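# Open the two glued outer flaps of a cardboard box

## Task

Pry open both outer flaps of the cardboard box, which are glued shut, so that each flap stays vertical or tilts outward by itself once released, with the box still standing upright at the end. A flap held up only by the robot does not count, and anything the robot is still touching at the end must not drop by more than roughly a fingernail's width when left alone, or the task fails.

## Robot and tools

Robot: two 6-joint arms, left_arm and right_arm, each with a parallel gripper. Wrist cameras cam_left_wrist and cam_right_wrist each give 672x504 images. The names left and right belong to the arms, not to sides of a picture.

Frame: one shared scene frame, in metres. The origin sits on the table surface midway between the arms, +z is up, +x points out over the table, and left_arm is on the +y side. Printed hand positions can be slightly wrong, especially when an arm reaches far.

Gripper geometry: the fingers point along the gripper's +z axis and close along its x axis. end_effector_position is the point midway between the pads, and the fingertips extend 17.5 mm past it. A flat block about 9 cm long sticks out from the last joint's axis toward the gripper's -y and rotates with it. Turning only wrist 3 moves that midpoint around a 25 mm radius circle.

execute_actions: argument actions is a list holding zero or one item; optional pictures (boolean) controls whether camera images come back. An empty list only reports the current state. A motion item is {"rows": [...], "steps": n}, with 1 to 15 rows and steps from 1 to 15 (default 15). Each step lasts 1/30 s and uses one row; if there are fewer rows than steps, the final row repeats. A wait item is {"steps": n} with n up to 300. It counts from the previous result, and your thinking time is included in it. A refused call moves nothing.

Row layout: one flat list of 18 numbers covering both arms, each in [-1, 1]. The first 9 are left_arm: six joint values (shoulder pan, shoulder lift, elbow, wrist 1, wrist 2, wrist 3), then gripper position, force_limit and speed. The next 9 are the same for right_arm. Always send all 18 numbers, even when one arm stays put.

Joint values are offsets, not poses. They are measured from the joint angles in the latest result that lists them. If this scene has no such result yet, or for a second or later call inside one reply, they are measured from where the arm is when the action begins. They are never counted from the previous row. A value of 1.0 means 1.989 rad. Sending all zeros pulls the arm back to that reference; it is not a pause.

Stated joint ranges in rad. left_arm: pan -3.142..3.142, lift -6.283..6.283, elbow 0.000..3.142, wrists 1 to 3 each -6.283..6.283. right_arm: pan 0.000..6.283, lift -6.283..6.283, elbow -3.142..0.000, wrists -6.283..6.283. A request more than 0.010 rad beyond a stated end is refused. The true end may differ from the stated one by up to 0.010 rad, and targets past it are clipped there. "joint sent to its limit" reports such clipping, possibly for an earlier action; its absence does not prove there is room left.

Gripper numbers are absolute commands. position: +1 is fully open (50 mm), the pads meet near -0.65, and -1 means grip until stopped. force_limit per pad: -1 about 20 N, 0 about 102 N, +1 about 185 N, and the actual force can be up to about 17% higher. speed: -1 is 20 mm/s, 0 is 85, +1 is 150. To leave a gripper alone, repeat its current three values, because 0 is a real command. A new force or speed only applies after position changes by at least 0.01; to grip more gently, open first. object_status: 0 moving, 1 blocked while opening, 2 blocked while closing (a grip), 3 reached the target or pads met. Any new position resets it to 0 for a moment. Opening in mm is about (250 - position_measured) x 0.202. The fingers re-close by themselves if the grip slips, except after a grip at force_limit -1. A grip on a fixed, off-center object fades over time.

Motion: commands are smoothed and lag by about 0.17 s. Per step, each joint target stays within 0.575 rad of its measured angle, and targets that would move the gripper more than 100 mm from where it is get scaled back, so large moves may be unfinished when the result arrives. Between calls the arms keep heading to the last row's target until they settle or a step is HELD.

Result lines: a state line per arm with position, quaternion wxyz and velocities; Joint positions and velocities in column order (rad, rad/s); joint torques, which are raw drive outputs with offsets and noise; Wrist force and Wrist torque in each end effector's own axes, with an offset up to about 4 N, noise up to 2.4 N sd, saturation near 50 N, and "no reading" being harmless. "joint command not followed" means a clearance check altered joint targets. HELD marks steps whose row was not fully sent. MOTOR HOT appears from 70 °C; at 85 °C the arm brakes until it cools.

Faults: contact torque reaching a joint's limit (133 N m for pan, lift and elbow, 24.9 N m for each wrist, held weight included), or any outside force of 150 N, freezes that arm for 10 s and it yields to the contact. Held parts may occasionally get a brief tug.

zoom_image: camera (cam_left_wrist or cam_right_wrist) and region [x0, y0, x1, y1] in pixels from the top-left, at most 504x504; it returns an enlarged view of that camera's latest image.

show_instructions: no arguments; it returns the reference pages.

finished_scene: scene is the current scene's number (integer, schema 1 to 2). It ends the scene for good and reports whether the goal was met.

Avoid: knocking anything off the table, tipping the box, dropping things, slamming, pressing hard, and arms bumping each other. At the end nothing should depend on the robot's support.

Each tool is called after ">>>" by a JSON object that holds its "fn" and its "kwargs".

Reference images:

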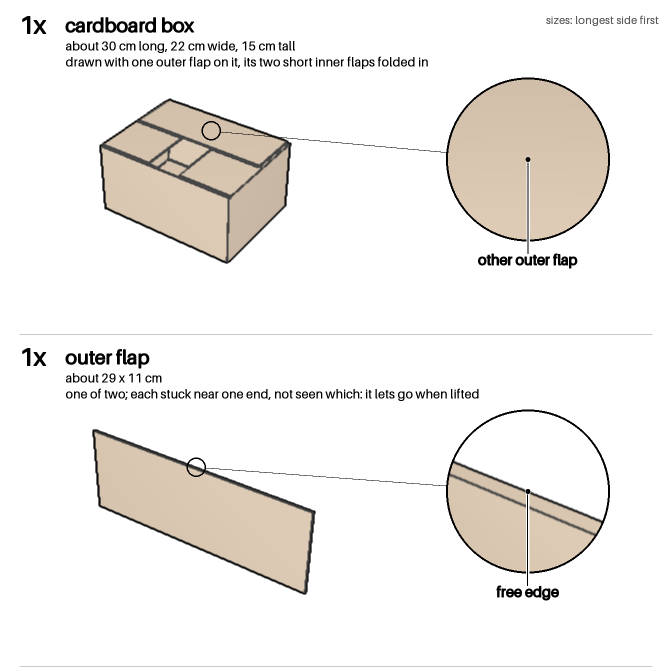

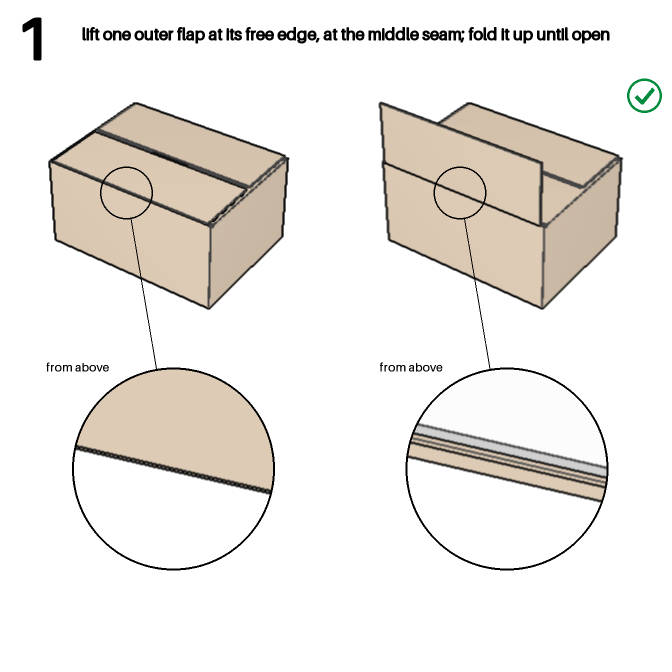

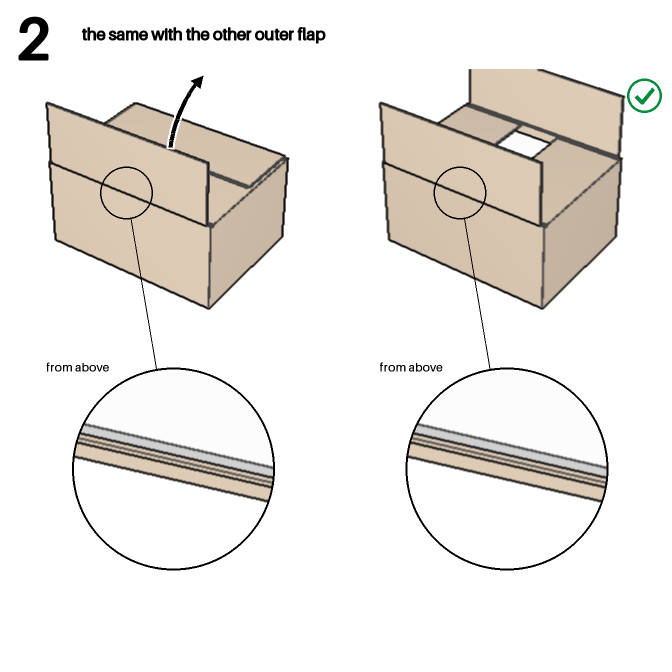

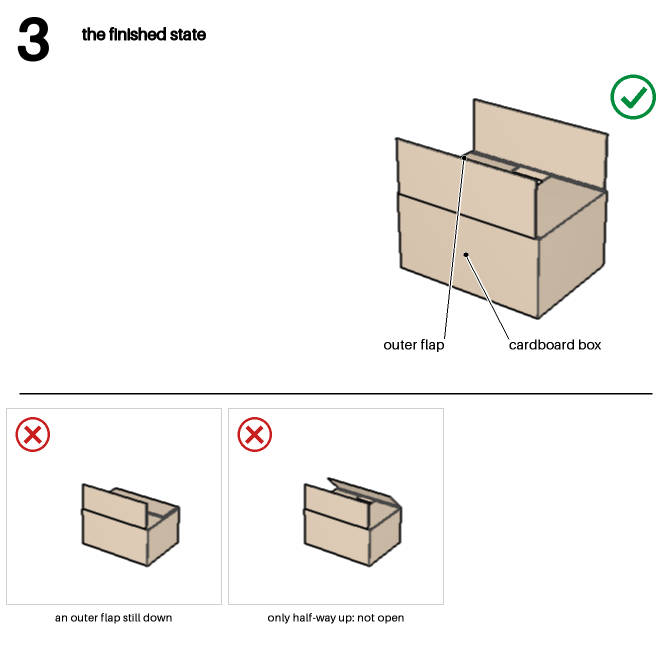

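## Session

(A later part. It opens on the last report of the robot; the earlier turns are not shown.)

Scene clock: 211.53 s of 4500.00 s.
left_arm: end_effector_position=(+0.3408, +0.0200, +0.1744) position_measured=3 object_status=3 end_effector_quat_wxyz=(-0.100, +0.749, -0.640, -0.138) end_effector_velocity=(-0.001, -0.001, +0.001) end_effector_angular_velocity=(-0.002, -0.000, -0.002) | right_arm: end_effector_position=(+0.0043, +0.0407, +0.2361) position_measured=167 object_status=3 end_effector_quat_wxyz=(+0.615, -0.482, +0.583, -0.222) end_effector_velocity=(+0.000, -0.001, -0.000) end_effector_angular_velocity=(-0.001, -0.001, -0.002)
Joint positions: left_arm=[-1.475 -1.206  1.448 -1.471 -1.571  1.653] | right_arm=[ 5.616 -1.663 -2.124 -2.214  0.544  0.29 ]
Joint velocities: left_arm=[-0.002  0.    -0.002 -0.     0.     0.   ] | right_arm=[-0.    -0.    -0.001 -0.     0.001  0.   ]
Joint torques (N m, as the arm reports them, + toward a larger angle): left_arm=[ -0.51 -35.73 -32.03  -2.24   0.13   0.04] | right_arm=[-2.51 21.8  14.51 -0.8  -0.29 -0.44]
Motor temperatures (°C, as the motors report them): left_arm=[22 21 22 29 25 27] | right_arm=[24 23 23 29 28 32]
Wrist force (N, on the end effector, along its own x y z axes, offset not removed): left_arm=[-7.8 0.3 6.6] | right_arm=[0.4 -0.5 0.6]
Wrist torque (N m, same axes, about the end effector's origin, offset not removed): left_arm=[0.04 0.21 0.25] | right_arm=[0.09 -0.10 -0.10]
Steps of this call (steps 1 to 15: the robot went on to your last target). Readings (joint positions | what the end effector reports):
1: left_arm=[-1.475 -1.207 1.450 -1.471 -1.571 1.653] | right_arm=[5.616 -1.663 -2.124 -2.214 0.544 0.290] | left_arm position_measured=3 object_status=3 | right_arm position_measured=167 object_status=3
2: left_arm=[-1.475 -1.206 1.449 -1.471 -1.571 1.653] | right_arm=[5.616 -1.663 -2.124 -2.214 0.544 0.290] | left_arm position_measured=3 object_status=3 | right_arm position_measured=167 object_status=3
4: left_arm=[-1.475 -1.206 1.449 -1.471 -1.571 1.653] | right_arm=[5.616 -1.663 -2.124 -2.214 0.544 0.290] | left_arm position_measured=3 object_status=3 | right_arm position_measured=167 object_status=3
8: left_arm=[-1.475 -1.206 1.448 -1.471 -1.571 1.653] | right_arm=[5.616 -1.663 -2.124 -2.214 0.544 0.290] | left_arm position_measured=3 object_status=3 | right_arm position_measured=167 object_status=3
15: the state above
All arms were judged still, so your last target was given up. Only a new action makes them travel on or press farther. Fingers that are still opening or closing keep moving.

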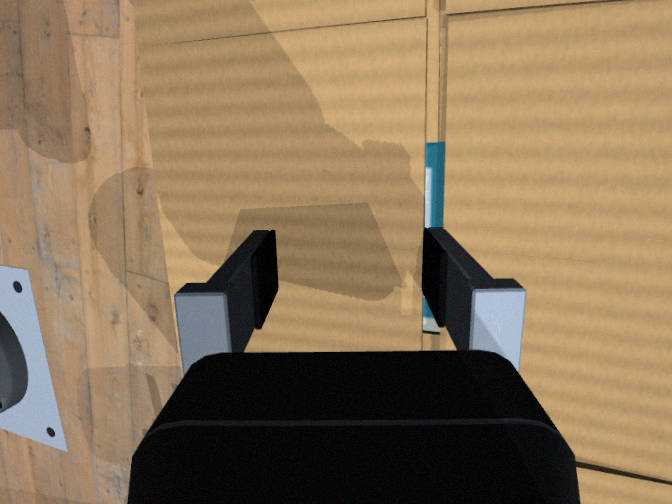

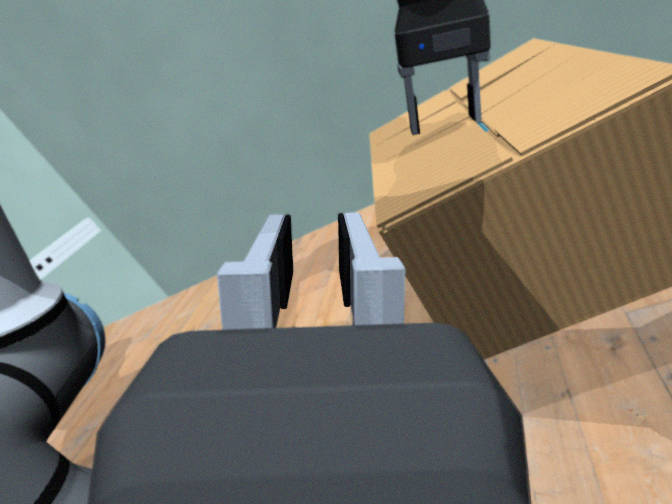

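>>> {"fn": "execute_actions", "kwargs": {"actions": [{"rows":[[0,-0.0012,-0.0042,0.0054,0,0,1,0,0, 0,0,0,0,0,0,-0.1,0,0],[0,-0.0012,-0.0042,0.0054,0,0,1,0,0, 0,0,0,0,0,0,-0.1,0,0],[0,-0.0012,-0.0042,0.0054,0,0,1,0,0, 0,0,0,0,0,0,-0.1,0,0],[0,-0.0012,-0.0042,0.0054,0,0,1,0,0, 0,0,0,0,0,0,-0.1,0,0],[0,-0.0012,-0.0042,0.0054,0,0,1,0,0, 0,0,0,0,0,0,-0.1,0,0],[0,-0.0012,-0.0042,0.0054,0,0,1,0,0, 0,0,0,0,0,0,-0.1,0,0],[0,-0.0012,-0.0042,0.0054,0,0,1,0,0, 0,0,0,0,0,0,-0.1,0,0],[0,0.0035,-0.0107,0.0073,0,0,1,0,0, 0,0,0,0,0,0,-0.1,0,0]],"steps":15}], "pictures": false}}

>>> {"fn": "execute_actions", "kwargs": {"actions": [{"steps":10}], "pictures": false}}

>>> {"fn": "execute_actions", "kwargs": {"actions": [{"rows":[[0,0.0005,0.0018,-0.0023,0,0,1,0,0, 0,0,0,0,0,0,-0.1,0,0],[0,0.0005,0.0018,-0.0023,0,0,1,0,0, 0,0,0,0,0,0,-0.1,0,0],[0,0.0005,0.0018,-0.0023,0,0,1,0,0, 0,0,0,0,0,0,-0.1,0,0],[0,0.001,0.0036,-0.0046,0,0,1,0,0, 0,0,0,0,0,0,-0.1,0,0]],"steps":15}]}}

Scene clock: 230.67 s of 4500.00 s.
left_arm: end_effector_position=(+0.3416, +0.0169, +0.1787) position_measured=3 object_status=3 end_effector_quat_wxyz=(-0.100, +0.749, -0.640, -0.138) end_effector_velocity=(+0.001, -0.006, +0.000) end_effector_angular_velocity=(+0.001, +0.000, -0.001) | right_arm: end_effector_position=(+0.0043, +0.0407, +0.2361) position_measured=167 object_status=3 end_effector_quat_wxyz=(+0.615, -0.482, +0.583, -0.222) end_effector_velocity=(+0.000, -0.000, -0.000) end_effector_angular_velocity=(-0.001, -0.001, -0.001)
Joint positions: left_arm=[-1.475 -1.201  1.43  -1.457 -1.571  1.653] | right_arm=[ 5.616 -1.663 -2.124 -2.214  0.544  0.29 ]
Joint velocities: left_arm=[-0.001  0.015 -0.022  0.008 -0.    -0.   ] | right_arm=[-0.     0.    -0.001 -0.001  0.001 -0.   ]
Joint torques (N m, as the arm reports them, + toward a larger angle): left_arm=[ -0.53 -36.45 -34.43  -1.92   0.18   0.1 ] | right_arm=[-3.62 24.11 14.96 -0.67 -0.34 -0.16]
Motor temperatures (°C, as the motors report them): left_arm=[22 21 22 29 25 27] | right_arm=[24 23 23 29 28 32]
Wrist force (N, on the end effector, along its own x y z axes, offset not removed): left_arm=[-6.3 -1.8 8.1] | right_arm=[3.4 0.1 -2.6]
Wrist torque (N m, same axes, about the end effector's origin, offset not removed): left_arm=[-0.27 0.10 0.02] | right_arm=[0.13 -0.65 -0.18]
Steps of this call (steps 1 to 90: nothing new was sent; then 15.63 s passed at rest; steps 91 to 105: all 15 steps of this action). Readings (joint positions | what the end effector reports):
91: left_arm=[-1.475 -1.206 1.448 -1.470 -1.571 1.653] | right_arm=[5.616 -1.663 -2.124 -2.214 0.544 0.290] | left_arm position_measured=3 object_status=3 | right_arm position_measured=167 object_status=3
92: left_arm=[-1.475 -1.206 1.447 -1.470 -1.571 1.653] | right_arm=[5.616 -1.663 -2.124 -2.214 0.544 0.290] | left_arm position_measured=3 object_status=3 | right_arm position_measured=167 object_status=3
94: left_arm=[-1.475 -1.206 1.445 -1.466 -1.571 1.653] | right_arm=[5.616 -1.663 -2.124 -2.214 0.544 0.290] | left_arm position_measured=3 object_status=3 | right_arm position_measured=167 object_status=3
98: left_arm=[-1.475 -1.207 1.442 -1.462 -1.571 1.653] | right_arm=[5.616 -1.663 -2.124 -2.214 0.544 0.290] | left_arm position_measured=3 object_status=3 | right_arm position_measured=167 object_status=3
105: the state above

Scene clock: 231.00 s of 4500.00 s.
left_arm: end_effector_position=(+0.3418, +0.0161, +0.1788) position_measured=3 object_status=3 end_effector_quat_wxyz=(-0.100, +0.749, -0.640, -0.138) end_effector_velocity=(-0.000, -0.000, -0.000) end_effector_angular_velocity=(+0.001, +0.000, -0.000) | right_arm: end_effector_position=(+0.0043, +0.0407, +0.2361) position_measured=167 object_status=3 end_effector_quat_wxyz=(+0.615, -0.482, +0.583, -0.222) end_effector_velocity=(+0.000, -0.000, -0.000) end_effector_angular_velocity=(-0.000, -0.001, +0.001)
Joint positions: left_arm=[-1.475 -1.199  1.427 -1.456 -1.571  1.653] | right_arm=[ 5.616 -1.663 -2.124 -2.214  0.544  0.29 ]
Joint velocities: left_arm=[-0.001  0.001 -0.001  0.001 -0.    -0.   ] | right_arm=[ 0.     0.001 -0.001 -0.    -0.001  0.   ]
Joint torques (N m, as the arm reports them, + toward a larger angle): left_arm=[ -0.08 -35.67 -32.63  -2.21   0.08   0.03] | right_arm=[-3.69 22.29 13.87 -0.82 -0.33 -0.13]
Motor temperatures (°C, as the motors report them): left_arm=[22 21 22 29 25 27] | right_arm=[24 23 23 29 28 32]
Wrist force (N, on the end effector, along its own x y z axes, offset not removed): left_arm=[-1.5 -0.8 5.5] | right_arm=[-0.7 -1.9 -0.8]
Wrist torque (N m, same axes, about the end effector's origin, offset not removed): left_arm=[-0.06 -0.81 -0.04] | right_arm=[-0.33 0.17 -0.08]
Steps of this call (steps 1 to 10: the robot went on to your last target). Readings (joint positions | what the end effector reports):
1: left_arm=[-1.475 -1.200 1.429 -1.457 -1.571 1.653] | right_arm=[5.616 -1.663 -2.124 -2.214 0.544 0.290] | left_arm position_measured=3 object_status=3 | right_arm position_measured=167 object_status=3
2: left_arm=[-1.475 -1.200 1.429 -1.457 -1.571 1.653] | right_arm=[5.616 -1.663 -2.124 -2.214 0.544 0.290] | left_arm position_measured=3 object_status=3 | right_arm position_measured=167 object_status=3
4: left_arm=[-1.475 -1.199 1.428 -1.456 -1.571 1.653] | right_arm=[5.616 -1.663 -2.124 -2.214 0.544 0.290] | left_arm position_measured=3 object_status=3 | right_arm position_measured=167 object_status=3
8: left_arm=[-1.475 -1.199 1.427 -1.456 -1.571 1.653] | right_arm=[5.616 -1.663 -2.124 -2.214 0.544 0.290] | left_arm position_measured=3 object_status=3 | right_arm position_measured=167 object_status=3
10: the state above

Scene clock: 231.50 s of 4500.00 s.
left_arm: end_effector_position=(+0.3418, +0.0161, +0.1752) position_measured=3 object_status=3 end_effector_quat_wxyz=(-0.100, +0.749, -0.640, -0.138) end_effector_velocity=(+0.000, -0.001, -0.001) end_effector_angular_velocity=(-0.002, -0.000, +0.000) | right_arm: end_effector_position=(+0.0043, +0.0407, +0.2361) position_measured=167 object_status=3 end_effector_quat_wxyz=(+0.615, -0.482, +0.583, -0.222) end_effector_velocity=(+0.000, +0.000, +0.000) end_effector_angular_velocity=(-0.001, -0.001, +0.002)
Joint positions: left_arm=[-1.475 -1.197  1.434 -1.465 -1.571  1.653] | right_arm=[ 5.616 -1.663 -2.124 -2.214  0.544  0.29 ]
Joint velocities: left_arm=[ 0.     0.001  0.001 -0.004 -0.    -0.   ] | right_arm=[-0.     0.    -0.001 -0.    -0.002 -0.001]
Joint torques (N m, as the arm reports them, + toward a larger angle): left_arm=[ -0.3  -33.39 -16.19  -4.58   0.13   0.04] | right_arm=[-3.23 22.47 15.15 -0.64 -0.37 -0.32]
Motor temperatures (°C, as the motors report them): left_arm=[22 21 22 29 25 27] | right_arm=[24 23 23 29 28 32]
Wrist force (N, on the end effector, along its own x y z axes, offset not removed): left_arm=[-6.7 -1.0 -0.9] | right_arm=[2.3 -2.5 -1.2]
Wrist torque (N m, same axes, about the end effector's origin, offset not removed): left_arm=[-0.19 0.35 -0.02] | right_arm=[-0.20 -0.30 -0.17]
Steps of this call (steps 1 to 15: all 15 steps of this action). Readings (joint positions | what the end effector reports):
1: left_arm=[-1.475 -1.199 1.427 -1.456 -1.571 1.653] | right_arm=[5.616 -1.663 -2.124 -2.214 0.544 0.290] | left_arm position_measured=3 object_status=3 | right_arm position_measured=167 object_status=3
2: left_arm=[-1.475 -1.199 1.427 -1.456 -1.571 1.653] | right_arm=[5.616 -1.663 -2.124 -2.214 0.544 0.290] | left_arm position_measured=3 object_status=3 | right_arm position_measured=167 object_status=3
4: left_arm=[-1.475 -1.198 1.428 -1.458 -1.571 1.653] | right_arm=[5.616 -1.663 -2.124 -2.214 0.544 0.290] | left_arm position_measured=3 object_status=3 | right_arm position_measured=167 object_status=3
8: left_arm=[-1.475 -1.198 1.432 -1.462 -1.571 1.653] | right_arm=[5.616 -1.663 -2.124 -2.214 0.544 0.290] | left_arm position_measured=3 object_status=3 | right_arm position_measured=167 object_status=3
15: the state above

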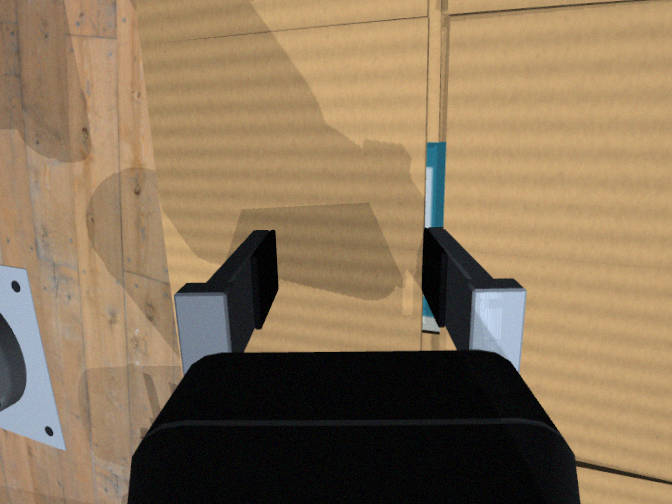

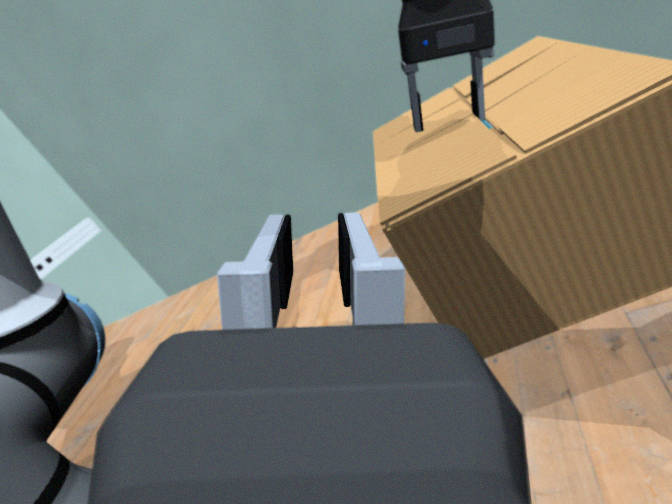

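>>> {"fn": "execute_actions", "kwargs": {"actions": [{"rows":[[0,0.0003,0.001,-0.0013,0,0,1,0,0, 0,0,0,0,0,0,-0.1,0,0],[0,0.0003,0.001,-0.0013,0,0,1,0,0, 0,0,0,0,0,0,-0.1,0,0],[0,0.0003,0.001,-0.0013,0,0,1,0,0, 0,0,0,0,0,0,-0.1,0,0],[0,0.0005,0.0019,-0.0024,0,0,1,0,0, 0,0,0,0,0,0,-0.1,0,0]],"steps":15}]}}

Scene clock: 237.30 s of 4500.00 s.
left_arm: end_effector_position=(+0.3418, +0.0162, +0.1734) position_measured=3 object_status=3 end_effector_quat_wxyz=(-0.100, +0.749, -0.640, -0.138) end_effector_velocity=(-0.001, -0.001, +0.000) end_effector_angular_velocity=(-0.002, -0.001, -0.001) | right_arm: end_effector_position=(+0.0043, +0.0407, +0.2361) position_measured=167 object_status=3 end_effector_quat_wxyz=(+0.615, -0.482, +0.583, -0.222) end_effector_velocity=(-0.000, +0.000, -0.000) end_effector_angular_velocity=(-0.000, -0.001, +0.001)
Joint positions: left_arm=[-1.475 -1.196  1.437 -1.469 -1.571  1.653] | right_arm=[ 5.616 -1.663 -2.124 -2.214  0.544  0.29 ]
Joint velocities: left_arm=[-0.002  0.    -0.001 -0.002  0.    -0.001] | right_arm=[ 0.    -0.001  0.001 -0.    -0.001  0.   ]
Joint torques (N m, as the arm reports them, + toward a larger angle): left_arm=[ -0.61 -25.68 -11.09  -4.4    0.21   0.07] | right_arm=[-3.78 23.96 14.5  -0.62 -0.17 -0.14]
Motor temperatures (°C, as the motors report them): left_arm=[22 21 22 29 25 27] | right_arm=[24 23 23 29 28 32]
Wrist force (N, on the end effector, along its own x y z axes, offset not removed): left_arm=[-10.9 1.9 -10.7] | right_arm=[-1.3 0.1 0.0]
Wrist torque (N m, same axes, about the end effector's origin, offset not removed): left_arm=[-0.24 0.39 0.05] | right_arm=[0.24 0.14 -0.05]
Steps of this call (steps 1 to 15: the robot went on to your last target; steps 16 to 90: nothing new was sent; then 2.30 s passed at rest; steps 91 to 105: all 15 steps of this action). Readings (joint positions | what the end effector reports):
91: left_arm=[-1.475 -1.197 1.434 -1.465 -1.571 1.653] | right_arm=[5.616 -1.663 -2.124 -2.214 0.544 0.290] | left_arm position_measured=3 object_status=3 | right_arm position_measured=167 object_status=3
92: left_arm=[-1.475 -1.197 1.434 -1.465 -1.571 1.653] | right_arm=[5.616 -1.663 -2.124 -2.214 0.544 0.290] | left_arm position_measured=3 object_status=3 | right_arm position_measured=167 object_status=3
94: left_arm=[-1.475 -1.197 1.435 -1.466 -1.571 1.653] | right_arm=[5.616 -1.663 -2.124 -2.214 0.544 0.290] | left_arm position_measured=3 object_status=3 | right_arm position_measured=167 object_status=3
98: left_arm=[-1.475 -1.196 1.436 -1.468 -1.571 1.653] | right_arm=[5.616 -1.663 -2.124 -2.214 0.544 0.290] | left_arm position_measured=3 object_status=3 | right_arm position_measured=167 object_status=3
105: the state above

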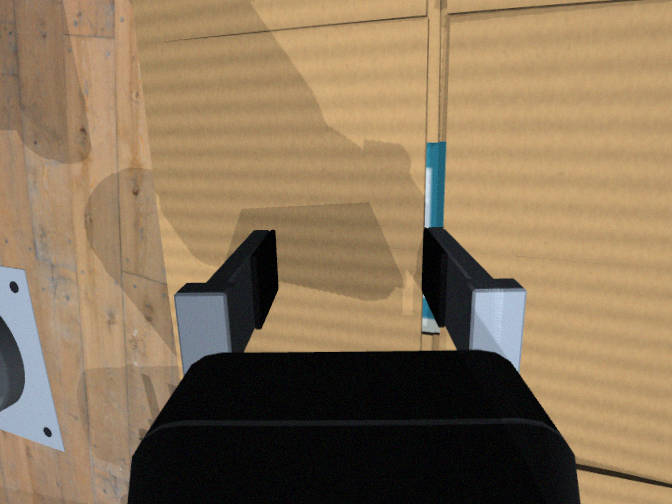

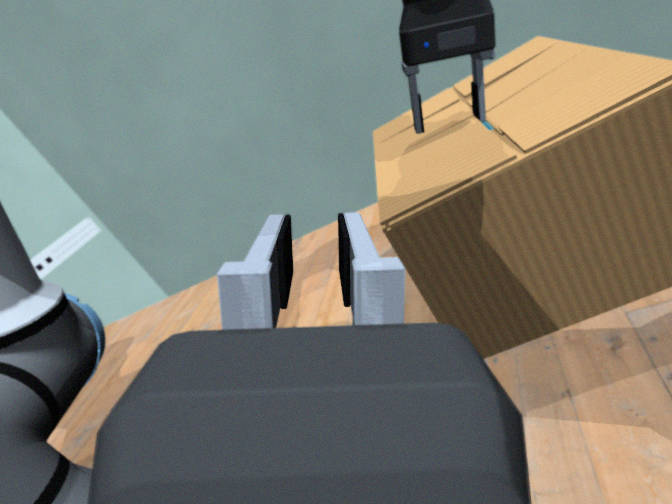

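>>> {"fn": "execute_actions", "kwargs": {"actions": [{"rows":[[0,0.0001,-0.002,0.002,0,0,1,0,0, 0,0,0,0,0,0,-0.1,0,0],[0,0.0001,-0.004,0.0039,0,0,1,0,0, 0,0,0,0,0,0,-0.1,0,0],[0,0.0002,-0.006,0.0058,0,0,1,0,0, 0,0,0,0,0,0,-0.1,0,0],[0,0.0002,-0.008,0.0077,0,0,1,0,0, 0,0,0,0,0,0,-0.1,0,0],[0,0.0003,-0.01,0.0096,0,0,1,0,0, 0,0,0,0,0,0,-0.1,0,0],[0,0.0004,-0.012,0.0116,0,0,1,0,0, 0,0,0,0,0,0,-0.1,0,0],[0,0.0004,-0.014,0.0135,0,0,1,0,0, 0,0,0,0,0,0,-0.1,0,0],[0,0.0005,-0.0159,0.0154,0,0,1,0,0, 0,0,0,0,0,0,-0.1,0,0]],"steps":15}]}}

>>> {"fn": "zoom_image", "kwargs": {"camera": "cam_right_wrist", "region": [400, 40, 600, 190]}}

Scene clock: 260.00 s of 4500.00 s.
left_arm: end_effector_position=(+0.3424, +0.0135, +0.1838) position_measured=3 object_status=3 end_effector_quat_wxyz=(-0.100, +0.749, -0.640, -0.138) end_effector_velocity=(+0.001, -0.002, +0.009) end_effector_angular_velocity=(-0.000, +0.000, +0.001) | right_arm: end_effector_position=(+0.0043, +0.0407, +0.2361) position_measured=167 object_status=3 end_effector_quat_wxyz=(+0.615, -0.482, +0.583, -0.222) end_effector_velocity=(-0.000, +0.000, +0.000) end_effector_angular_velocity=(+0.001, +0.001, +0.000)
Joint positions: left_arm=[-1.475 -1.195  1.409 -1.442 -1.571  1.653] | right_arm=[ 5.616 -1.663 -2.124 -2.214  0.544  0.29 ]
Joint velocities: left_arm=[ 0.001  0.    -0.024  0.024 -0.     0.   ] | right_arm=[0.    0.    0.001 0.001 0.    0.   ]
Joint torques (N m, as the arm reports them, + toward a larger angle): left_arm=[ -0.46 -37.08 -30.77  -1.86   0.12   0.01] | right_arm=[-2.87 23.36 14.46 -0.8  -0.44 -0.42]
Motor temperatures (°C, as the motors report them): left_arm=[22 21 22 29 25 27] | right_arm=[24 23 23 29 28 32]
Wrist force (N, on the end effector, along its own x y z axes, offset not removed): left_arm=[-4.6 -3.6 8.6] | right_arm=[-2.3 -3.6 -0.5]
Wrist torque (N m, same axes, about the end effector's origin, offset not removed): left_arm=[-0.39 0.08 0.00] | right_arm=[-0.50 0.35 -0.06]
Steps of this call (steps 1 to 15: the robot went on to your last target; steps 16 to 90: nothing new was sent; then 19.20 s passed at rest; steps 91 to 105: all 15 steps of this action). Readings (joint positions | what the end effector reports):
91: left_arm=[-1.475 -1.196 1.438 -1.470 -1.571 1.653] | right_arm=[5.616 -1.663 -2.124 -2.214 0.544 0.290] | left_arm position_measured=3 object_status=3 | right_arm position_measured=167 object_status=3
92: left_arm=[-1.475 -1.196 1.437 -1.469 -1.571 1.653] | right_arm=[5.616 -1.663 -2.124 -2.214 0.544 0.290] | left_arm position_measured=3 object_status=3 | right_arm position_measured=167 object_status=3
94: left_arm=[-1.475 -1.196 1.435 -1.467 -1.571 1.653] | right_arm=[5.616 -1.663 -2.124 -2.214 0.544 0.290] | left_arm position_measured=3 object_status=3 | right_arm position_measured=167 object_status=3
98: left_arm=[-1.475 -1.196 1.424 -1.456 -1.571 1.653] | right_arm=[5.616 -1.663 -2.124 -2.214 0.544 0.290] | left_arm position_measured=3 object_status=3 | right_arm position_measured=167 object_status=3
105: the state above

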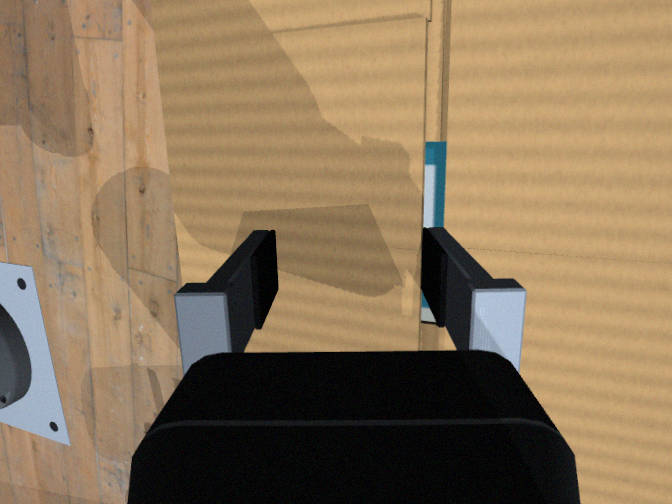

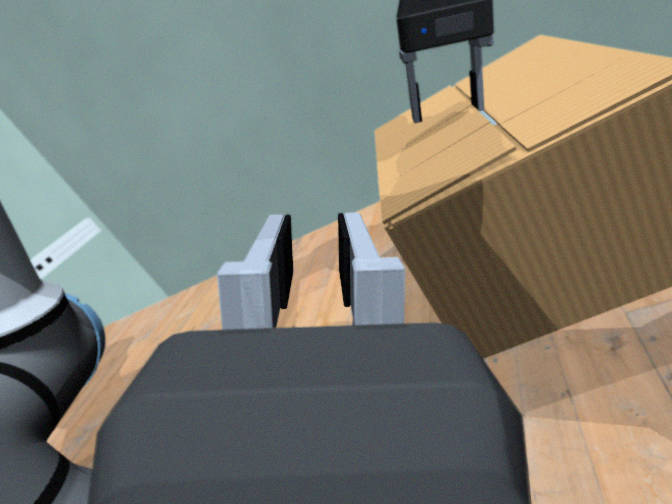

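Region (400, 40, 600, 190) of cam_right_wrist's 672x504 image, scaled by 2.520, with more detail than that image has; it fills the top 378 rows of this view, and the rest is white.

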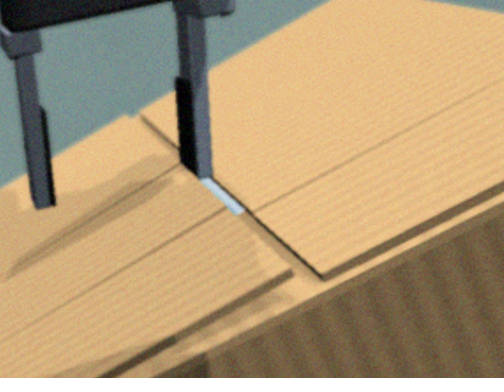

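>>> {"fn": "execute_actions", "kwargs": {"actions": [{"rows":[[0,-0.0004,-0.0015,0.0019,0,0,1,0,0, 0,0,0,0,0,0,-0.1,0,0],[0,-0.0008,-0.003,0.0038,0,0,1,0,0, 0,0,0,0,0,0,-0.1,0,0],[0,-0.0012,-0.0045,0.0057,0,0,1,0,0, 0,0,0,0,0,0,-0.1,0,0],[0,-0.0016,-0.006,0.0076,0,0,1,0,0, 0,0,0,0,0,0,-0.1,0,0],[0,-0.002,-0.0075,0.0095,0,0,1,0,0, 0,0,0,0,0,0,-0.1,0,0],[0,-0.0024,-0.009,0.0114,0,0,1,0,0, 0,0,0,0,0,0,-0.1,0,0]],"steps":15}]}}

>>> {"fn": "zoom_image", "kwargs": {"camera": "cam_right_wrist", "region": [400, 40, 600, 190]}}

Scene clock: 272.77 s of 4500.00 s.
left_arm: end_effector_position=(+0.3424, +0.0135, +0.1926) position_measured=3 object_status=3 end_effector_quat_wxyz=(-0.100, +0.749, -0.640, -0.138) end_effector_velocity=(-0.000, +0.000, +0.005) end_effector_angular_velocity=(+0.000, +0.000, -0.001) | right_arm: end_effector_position=(+0.0043, +0.0407, +0.2361) position_measured=167 object_status=3 end_effector_quat_wxyz=(+0.615, -0.482, +0.583, -0.222) end_effector_velocity=(+0.000, -0.000, -0.000) end_effector_angular_velocity=(-0.000, +0.000, -0.000)
Joint positions: left_arm=[-1.475 -1.2    1.392 -1.421 -1.571  1.653] | right_arm=[ 5.616 -1.663 -2.124 -2.214  0.544  0.29 ]
Joint velocities: left_arm=[-0.    -0.003 -0.008  0.011  0.     0.001] | right_arm=[ 0.     0.001 -0.001  0.001  0.    -0.001]
Joint torques (N m, as the arm reports them, + toward a larger angle): left_arm=[ -0.55 -52.87 -30.26  -0.43   0.12   0.14] | right_arm=[-4.58 23.26 15.53 -0.5  -0.32 -0.33]
Motor temperatures (°C, as the motors report them): left_arm=[22 21 22 29 25 27] | right_arm=[24 23 23 29 28 32]
Wrist force (N, on the end effector, along its own x y z axes, offset not removed): left_arm=[3.6 0.0 7.3] | right_arm=[0.9 -2.3 1.7]
Wrist torque (N m, same axes, about the end effector's origin, offset not removed): left_arm=[0.13 -0.13 -0.06] | right_arm=[-0.19 -0.31 -0.09]
Steps of this call (steps 1 to 15: the robot went on to your last target; steps 16 to 90: nothing new was sent; then 9.27 s passed at rest; steps 91 to 105: all 15 steps of this action). Readings (joint positions | what the end effector reports):
91: left_arm=[-1.475 -1.195 1.406 -1.439 -1.571 1.653] | right_arm=[5.616 -1.663 -2.124 -2.214 0.544 0.290] | left_arm position_measured=3 object_status=3 | right_arm position_measured=167 object_status=3
92: left_arm=[-1.475 -1.195 1.406 -1.439 -1.571 1.653] | right_arm=[5.616 -1.663 -2.124 -2.214 0.544 0.290] | left_arm position_measured=3 object_status=3 | right_arm position_measured=167 object_status=3
94: left_arm=[-1.475 -1.196 1.405 -1.437 -1.571 1.653] | right_arm=[5.616 -1.663 -2.124 -2.214 0.544 0.290] | left_arm position_measured=3 object_status=3 | right_arm position_measured=167 object_status=3
98: left_arm=[-1.475 -1.198 1.398 -1.428 -1.571 1.653] | right_arm=[5.616 -1.663 -2.124 -2.214 0.544 0.290] | left_arm position_measured=3 object_status=3 | right_arm position_measured=167 object_status=3
105: the state above

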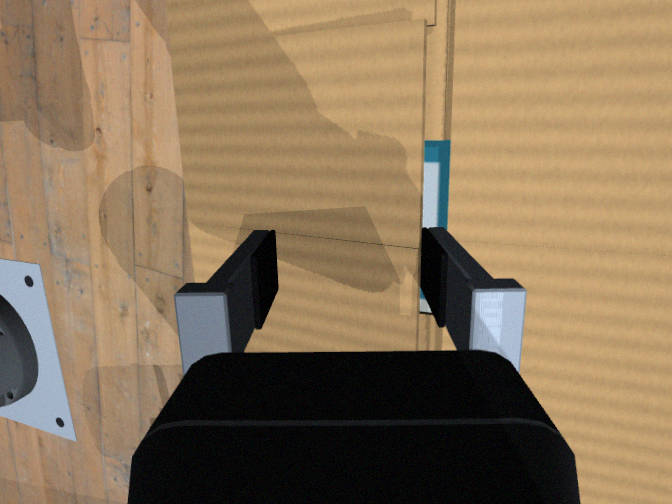

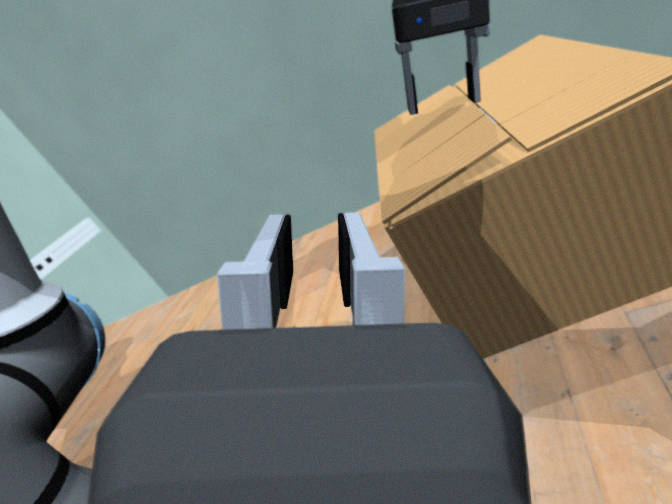

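Region (400, 40, 600, 190) of cam_right_wrist's 672x504 image, scaled by 2.520, with more detail than that image has; it fills the top 378 rows of this view, and the rest is white.

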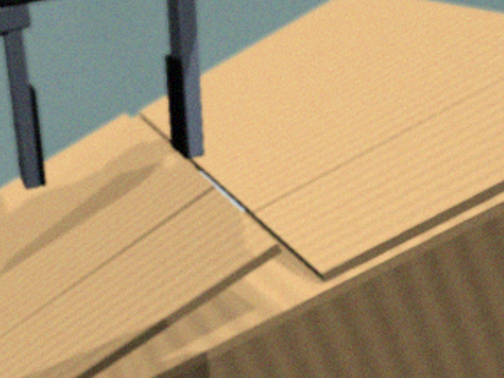

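>>> {"fn": "execute_actions", "kwargs": {"actions": [{"rows":[[0,-0.0015,0.0016,-0.0001,0,0,1,0,0, 0,0,0,0,0,0,-0.1,0,0],[0,-0.003,0.0032,-0.0002,0,0,1,0,0, 0,0,0,0,0,0,-0.1,0,0],[0,-0.0045,0.0048,-0.0002,0,0,1,0,0, 0,0,0,0,0,0,-0.1,0,0],[0,-0.006,0.0064,-0.0003,0,0,1,0,0, 0,0,0,0,0,0,-0.1,0,0],[0,-0.0075,0.0079,-0.0004,0,0,1,0,0, 0,0,0,0,0,0,-0.1,0,0]],"steps":15}]}}

>>> {"fn": "zoom_image", "kwargs": {"camera": "cam_right_wrist", "region": [370, 20, 600, 190]}}

Scene clock: 281.23 s of 4500.00 s.
left_arm: end_effector_position=(+0.3411, +0.0190, +0.1944) position_measured=3 object_status=3 end_effector_quat_wxyz=(-0.100, +0.749, -0.640, -0.138) end_effector_velocity=(-0.002, +0.003, +0.000) end_effector_angular_velocity=(+0.001, +0.000, -0.001) | right_arm: end_effector_position=(+0.0043, +0.0407, +0.2361) position_measured=167 object_status=3 end_effector_quat_wxyz=(+0.615, -0.482, +0.583, -0.222) end_effector_velocity=(-0.000, +0.000, +0.000) end_effector_angular_velocity=(-0.001, -0.000, +0.001)
Joint positions: left_arm=[-1.475 -1.214  1.407 -1.421 -1.571  1.653] | right_arm=[ 5.616 -1.663 -2.124 -2.214  0.544  0.29 ]
Joint velocities: left_arm=[-0.002 -0.007  0.009 -0.001 -0.    -0.001] | right_arm=[ 0.     0.     0.001 -0.001 -0.    -0.001]
Joint torques (N m, as the arm reports them, + toward a larger angle): left_arm=[ -0.1  -52.05 -18.42  -2.26   0.2    0.04] | right_arm=[-3.16 21.51 13.88 -0.77 -0.28 -0.41]
Motor temperatures (°C, as the motors report them): left_arm=[22 21 22 29 25 27] | right_arm=[24 23 23 29 28 32]
Wrist force (N, on the end effector, along its own x y z axes, offset not removed): left_arm=[5.6 -3.9 7.5] | right_arm=[1.0 -1.3 1.0]
Wrist torque (N m, same axes, about the end effector's origin, offset not removed): left_arm=[-0.10 -0.04 0.09] | right_arm=[-0.14 -0.18 -0.13]
Steps of this call (steps 1 to 15: the robot went on to your last target; steps 16 to 90: nothing new was sent; then 4.97 s passed at rest; steps 91 to 105: all 15 steps of this action). Readings (joint positions | what the end effector reports):
91: left_arm=[-1.475 -1.200 1.391 -1.419 -1.571 1.653] | right_arm=[5.616 -1.663 -2.124 -2.214 0.544 0.290] | left_arm position_measured=3 object_status=3 | right_arm position_measured=167 object_status=3
92: left_arm=[-1.475 -1.200 1.391 -1.419 -1.571 1.653] | right_arm=[5.616 -1.663 -2.124 -2.214 0.544 0.290] | left_arm position_measured=3 object_status=3 | right_arm position_measured=167 object_status=3
94: left_arm=[-1.475 -1.202 1.394 -1.420 -1.571 1.653] | right_arm=[5.616 -1.663 -2.124 -2.214 0.544 0.290] | left_arm position_measured=3 object_status=3 | right_arm position_measured=167 object_status=3
98: left_arm=[-1.475 -1.209 1.402 -1.421 -1.571 1.653] | right_arm=[5.616 -1.663 -2.124 -2.214 0.544 0.290] | left_arm position_measured=3 object_status=3 | right_arm position_measured=167 object_status=3
105: the state above

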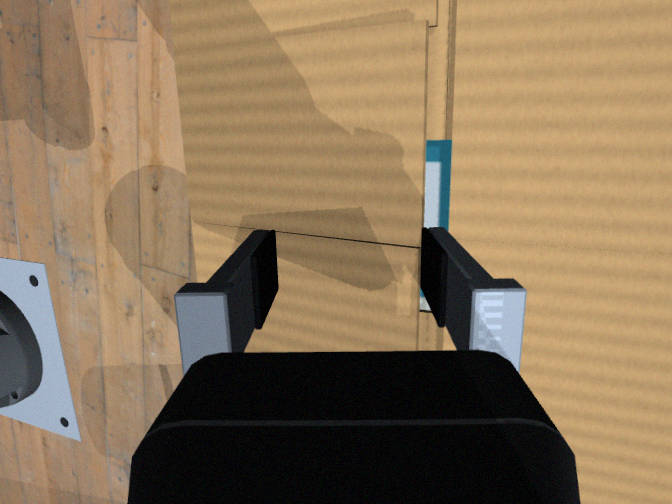

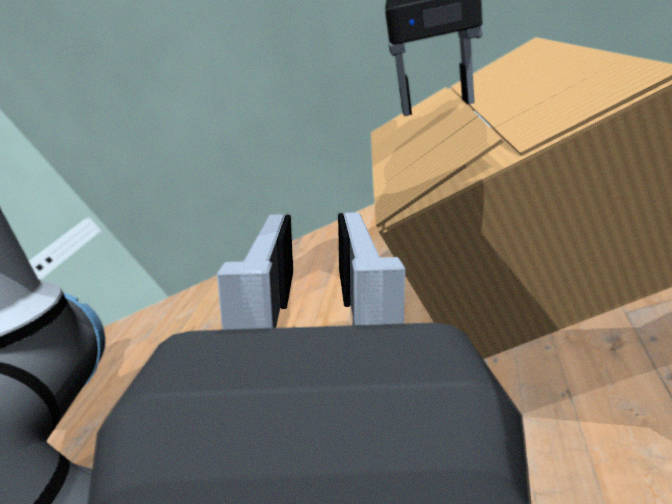

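Region (370, 20, 600, 190) of cam_right_wrist's 672x504 image, scaled by 2.191, with more detail than that image has; it fills the top 373 rows of this view, and the rest is white.

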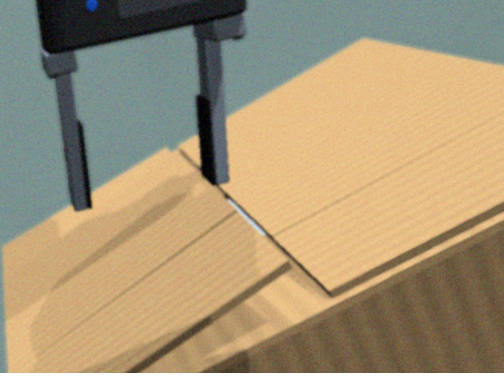

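>>> {"fn": "execute_actions", "kwargs": {"actions": [{"rows":[[0,0,0,0,0,0,1,0,0, -0.142,-0.058,-0.047,-0.0367,-0.058,0.644,1,0,0]],"steps":15}], "pictures": false}}

>>> {"fn": "execute_actions", "kwargs": {"actions": [{"steps":60}]}}

Scene clock: 306.27 s of 4500.00 s.
left_arm: end_effector_position=(+0.3411, +0.0190, +0.1945) position_measured=3 object_status=3 end_effector_quat_wxyz=(-0.100, +0.749, -0.640, -0.138) end_effector_velocity=(+0.000, +0.001, -0.001) end_effector_angular_velocity=(+0.001, +0.000, +0.001) | right_arm: end_effector_position=(+0.1319, -0.0010, +0.1946) position_measured=3 object_status=0 end_effector_quat_wxyz=(+0.700, -0.201, +0.681, -0.082) end_effector_velocity=(+0.068, -0.050, -0.067) end_effector_angular_velocity=(+2.249, +0.333, -0.109)
Joint positions: left_arm=[-1.475 -1.214  1.407 -1.421 -1.571  1.653] | right_arm=[ 5.352 -1.772 -2.212 -2.283  0.435  1.151]
Joint velocities: left_arm=[ 0.001  0.001  0.001 -0.    -0.    -0.   ] | right_arm=[-0.145 -0.052 -0.042 -0.032 -0.052  2.387]
Joint torques (N m, as the arm reports them, + toward a larger angle): left_arm=[ -0.75 -35.38 -30.17  -0.63   0.09   0.11] | right_arm=[-10.11  13.96   5.49  -3.28  -2.27   7.22]
Motor temperatures (°C, as the motors report them): left_arm=[22 21 22 29 25 27] | right_arm=[24 23 23 29 28 32]
Wrist force (N, on the end effector, along its own x y z axes, offset not removed): left_arm=[-0.6 1.3 4.3] | right_arm=[-1.2 -0.8 -0.3]
Wrist torque (N m, same axes, about the end effector's origin, offset not removed): left_arm=[0.41 0.14 -0.04] | right_arm=[-0.05 0.10 -0.07]
Steps of this call (steps 1 to 15: the robot went on to your last target; steps 16 to 90: nothing new was sent; then 21.53 s passed at rest; steps 91 to 105: all 15 steps of this action). Readings (joint positions | what the end effector reports):
91: left_arm=[-1.475 -1.215 1.408 -1.421 -1.571 1.653] | right_arm=[5.616 -1.663 -2.124 -2.214 0.544 0.290] | left_arm position_measured=3 object_status=3 | right_arm position_measured=165 object_status=0
92: left_arm=[-1.475 -1.215 1.408 -1.421 -1.571 1.653] | right_arm=[5.613 -1.666 -2.127 -2.216 0.540 0.293] | left_arm position_measured=3 object_status=3 | right_arm position_measured=151 object_status=0
94: left_arm=[-1.475 -1.214 1.408 -1.421 -1.571 1.653] | right_arm=[5.569 -1.691 -2.148 -2.233 0.515 0.341] | left_arm position_measured=3 object_status=3 | right_arm position_measured=123 object_status=0
98: left_arm=[-1.475 -1.214 1.407 -1.421 -1.571 1.653] | right_arm=[5.447 -1.738 -2.184 -2.262 0.469 0.585] | left_arm position_measured=3 object_status=3 | right_arm position_measured=67 object_status=0
105: the state above

Scene clock: 308.27 s of 4500.00 s.
left_arm: end_effector_position=(+0.3411, +0.0190, +0.1944) position_measured=3 object_status=3 end_effector_quat_wxyz=(-0.100, +0.749, -0.640, -0.138) end_effector_velocity=(+0.000, -0.001, +0.000) end_effector_angular_velocity=(-0.001, -0.000, -0.001) | right_arm: end_effector_position=(+0.1404, -0.0067, +0.1828) position_measured=3 object_status=3 end_effector_quat_wxyz=(+0.705, -0.056, +0.705, +0.056) end_effector_velocity=(-0.000, +0.000, +0.000) end_effector_angular_velocity=(-0.001, -0.000, +0.001)
Joint positions: left_arm=[-1.475 -1.214  1.407 -1.421 -1.571  1.653] | right_arm=[ 5.334 -1.779 -2.217 -2.287  0.428  1.571]
Joint velocities: left_arm=[-0.     0.    -0.001 -0.     0.     0.001] | right_arm=[ 0.     0.     0.    -0.    -0.001 -0.001]
Joint torques (N m, as the arm reports them, + toward a larger angle): left_arm=[  0.12 -35.86 -30.69  -0.51   0.09   0.05] | right_arm=[-10.54  14.39   4.33  -3.23  -2.35   2.71]
Motor temperatures (°C, as the motors report them): left_arm=[22 21 22 29 25 27] | right_arm=[24 23 23 29 28 32]
Wrist force (N, on the end effector, along its own x y z axes, offset not removed): left_arm=[-1.3 -2.7 2.6] | right_arm=[-0.8 -2.3 -0.1]
Wrist torque (N m, same axes, about the end effector's origin, offset not removed): left_arm=[-0.48 0.06 0.07] | right_arm=[-0.38 0.12 -0.12]
Steps of this call (steps 1 to 30: the robot went on to your last target; steps 31 to 60: nothing new was sent). Readings (joint positions | what the end effector reports):
1: left_arm=[-1.475 -1.214 1.407 -1.421 -1.571 1.653] | right_arm=[5.348 -1.773 -2.213 -2.284 0.433 1.231] | left_arm position_measured=3 object_status=3 | right_arm position_measured=3 object_status=0
2: left_arm=[-1.475 -1.214 1.407 -1.421 -1.571 1.653] | right_arm=[5.345 -1.775 -2.214 -2.284 0.432 1.304] | left_arm position_measured=3 object_status=3 | right_arm position_measured=3 object_status=0
4: left_arm=[-1.475 -1.214 1.407 -1.421 -1.571 1.653] | right_arm=[5.340 -1.776 -2.215 -2.285 0.431 1.412] | left_arm position_measured=3 object_status=3 | right_arm position_measured=3 object_status=3
8: left_arm=[-1.475 -1.214 1.407 -1.421 -1.571 1.653] | right_arm=[5.336 -1.778 -2.216 -2.286 0.429 1.515] | left_arm position_measured=3 object_status=3 | right_arm position_measured=3 object_status=3
60: the state above
All arms were judged still, so your last target was given up. Only a new action makes them travel on or press farther. Fingers that are still opening or closing keep moving.

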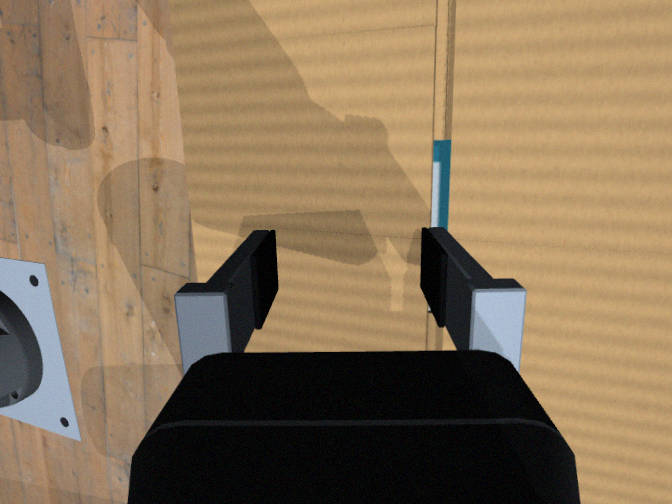

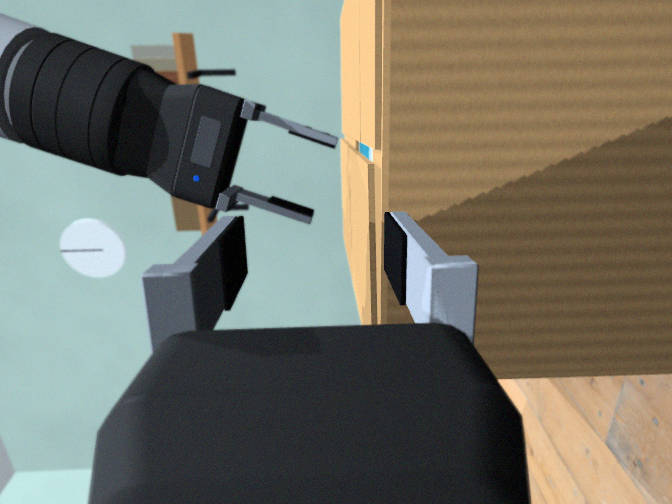

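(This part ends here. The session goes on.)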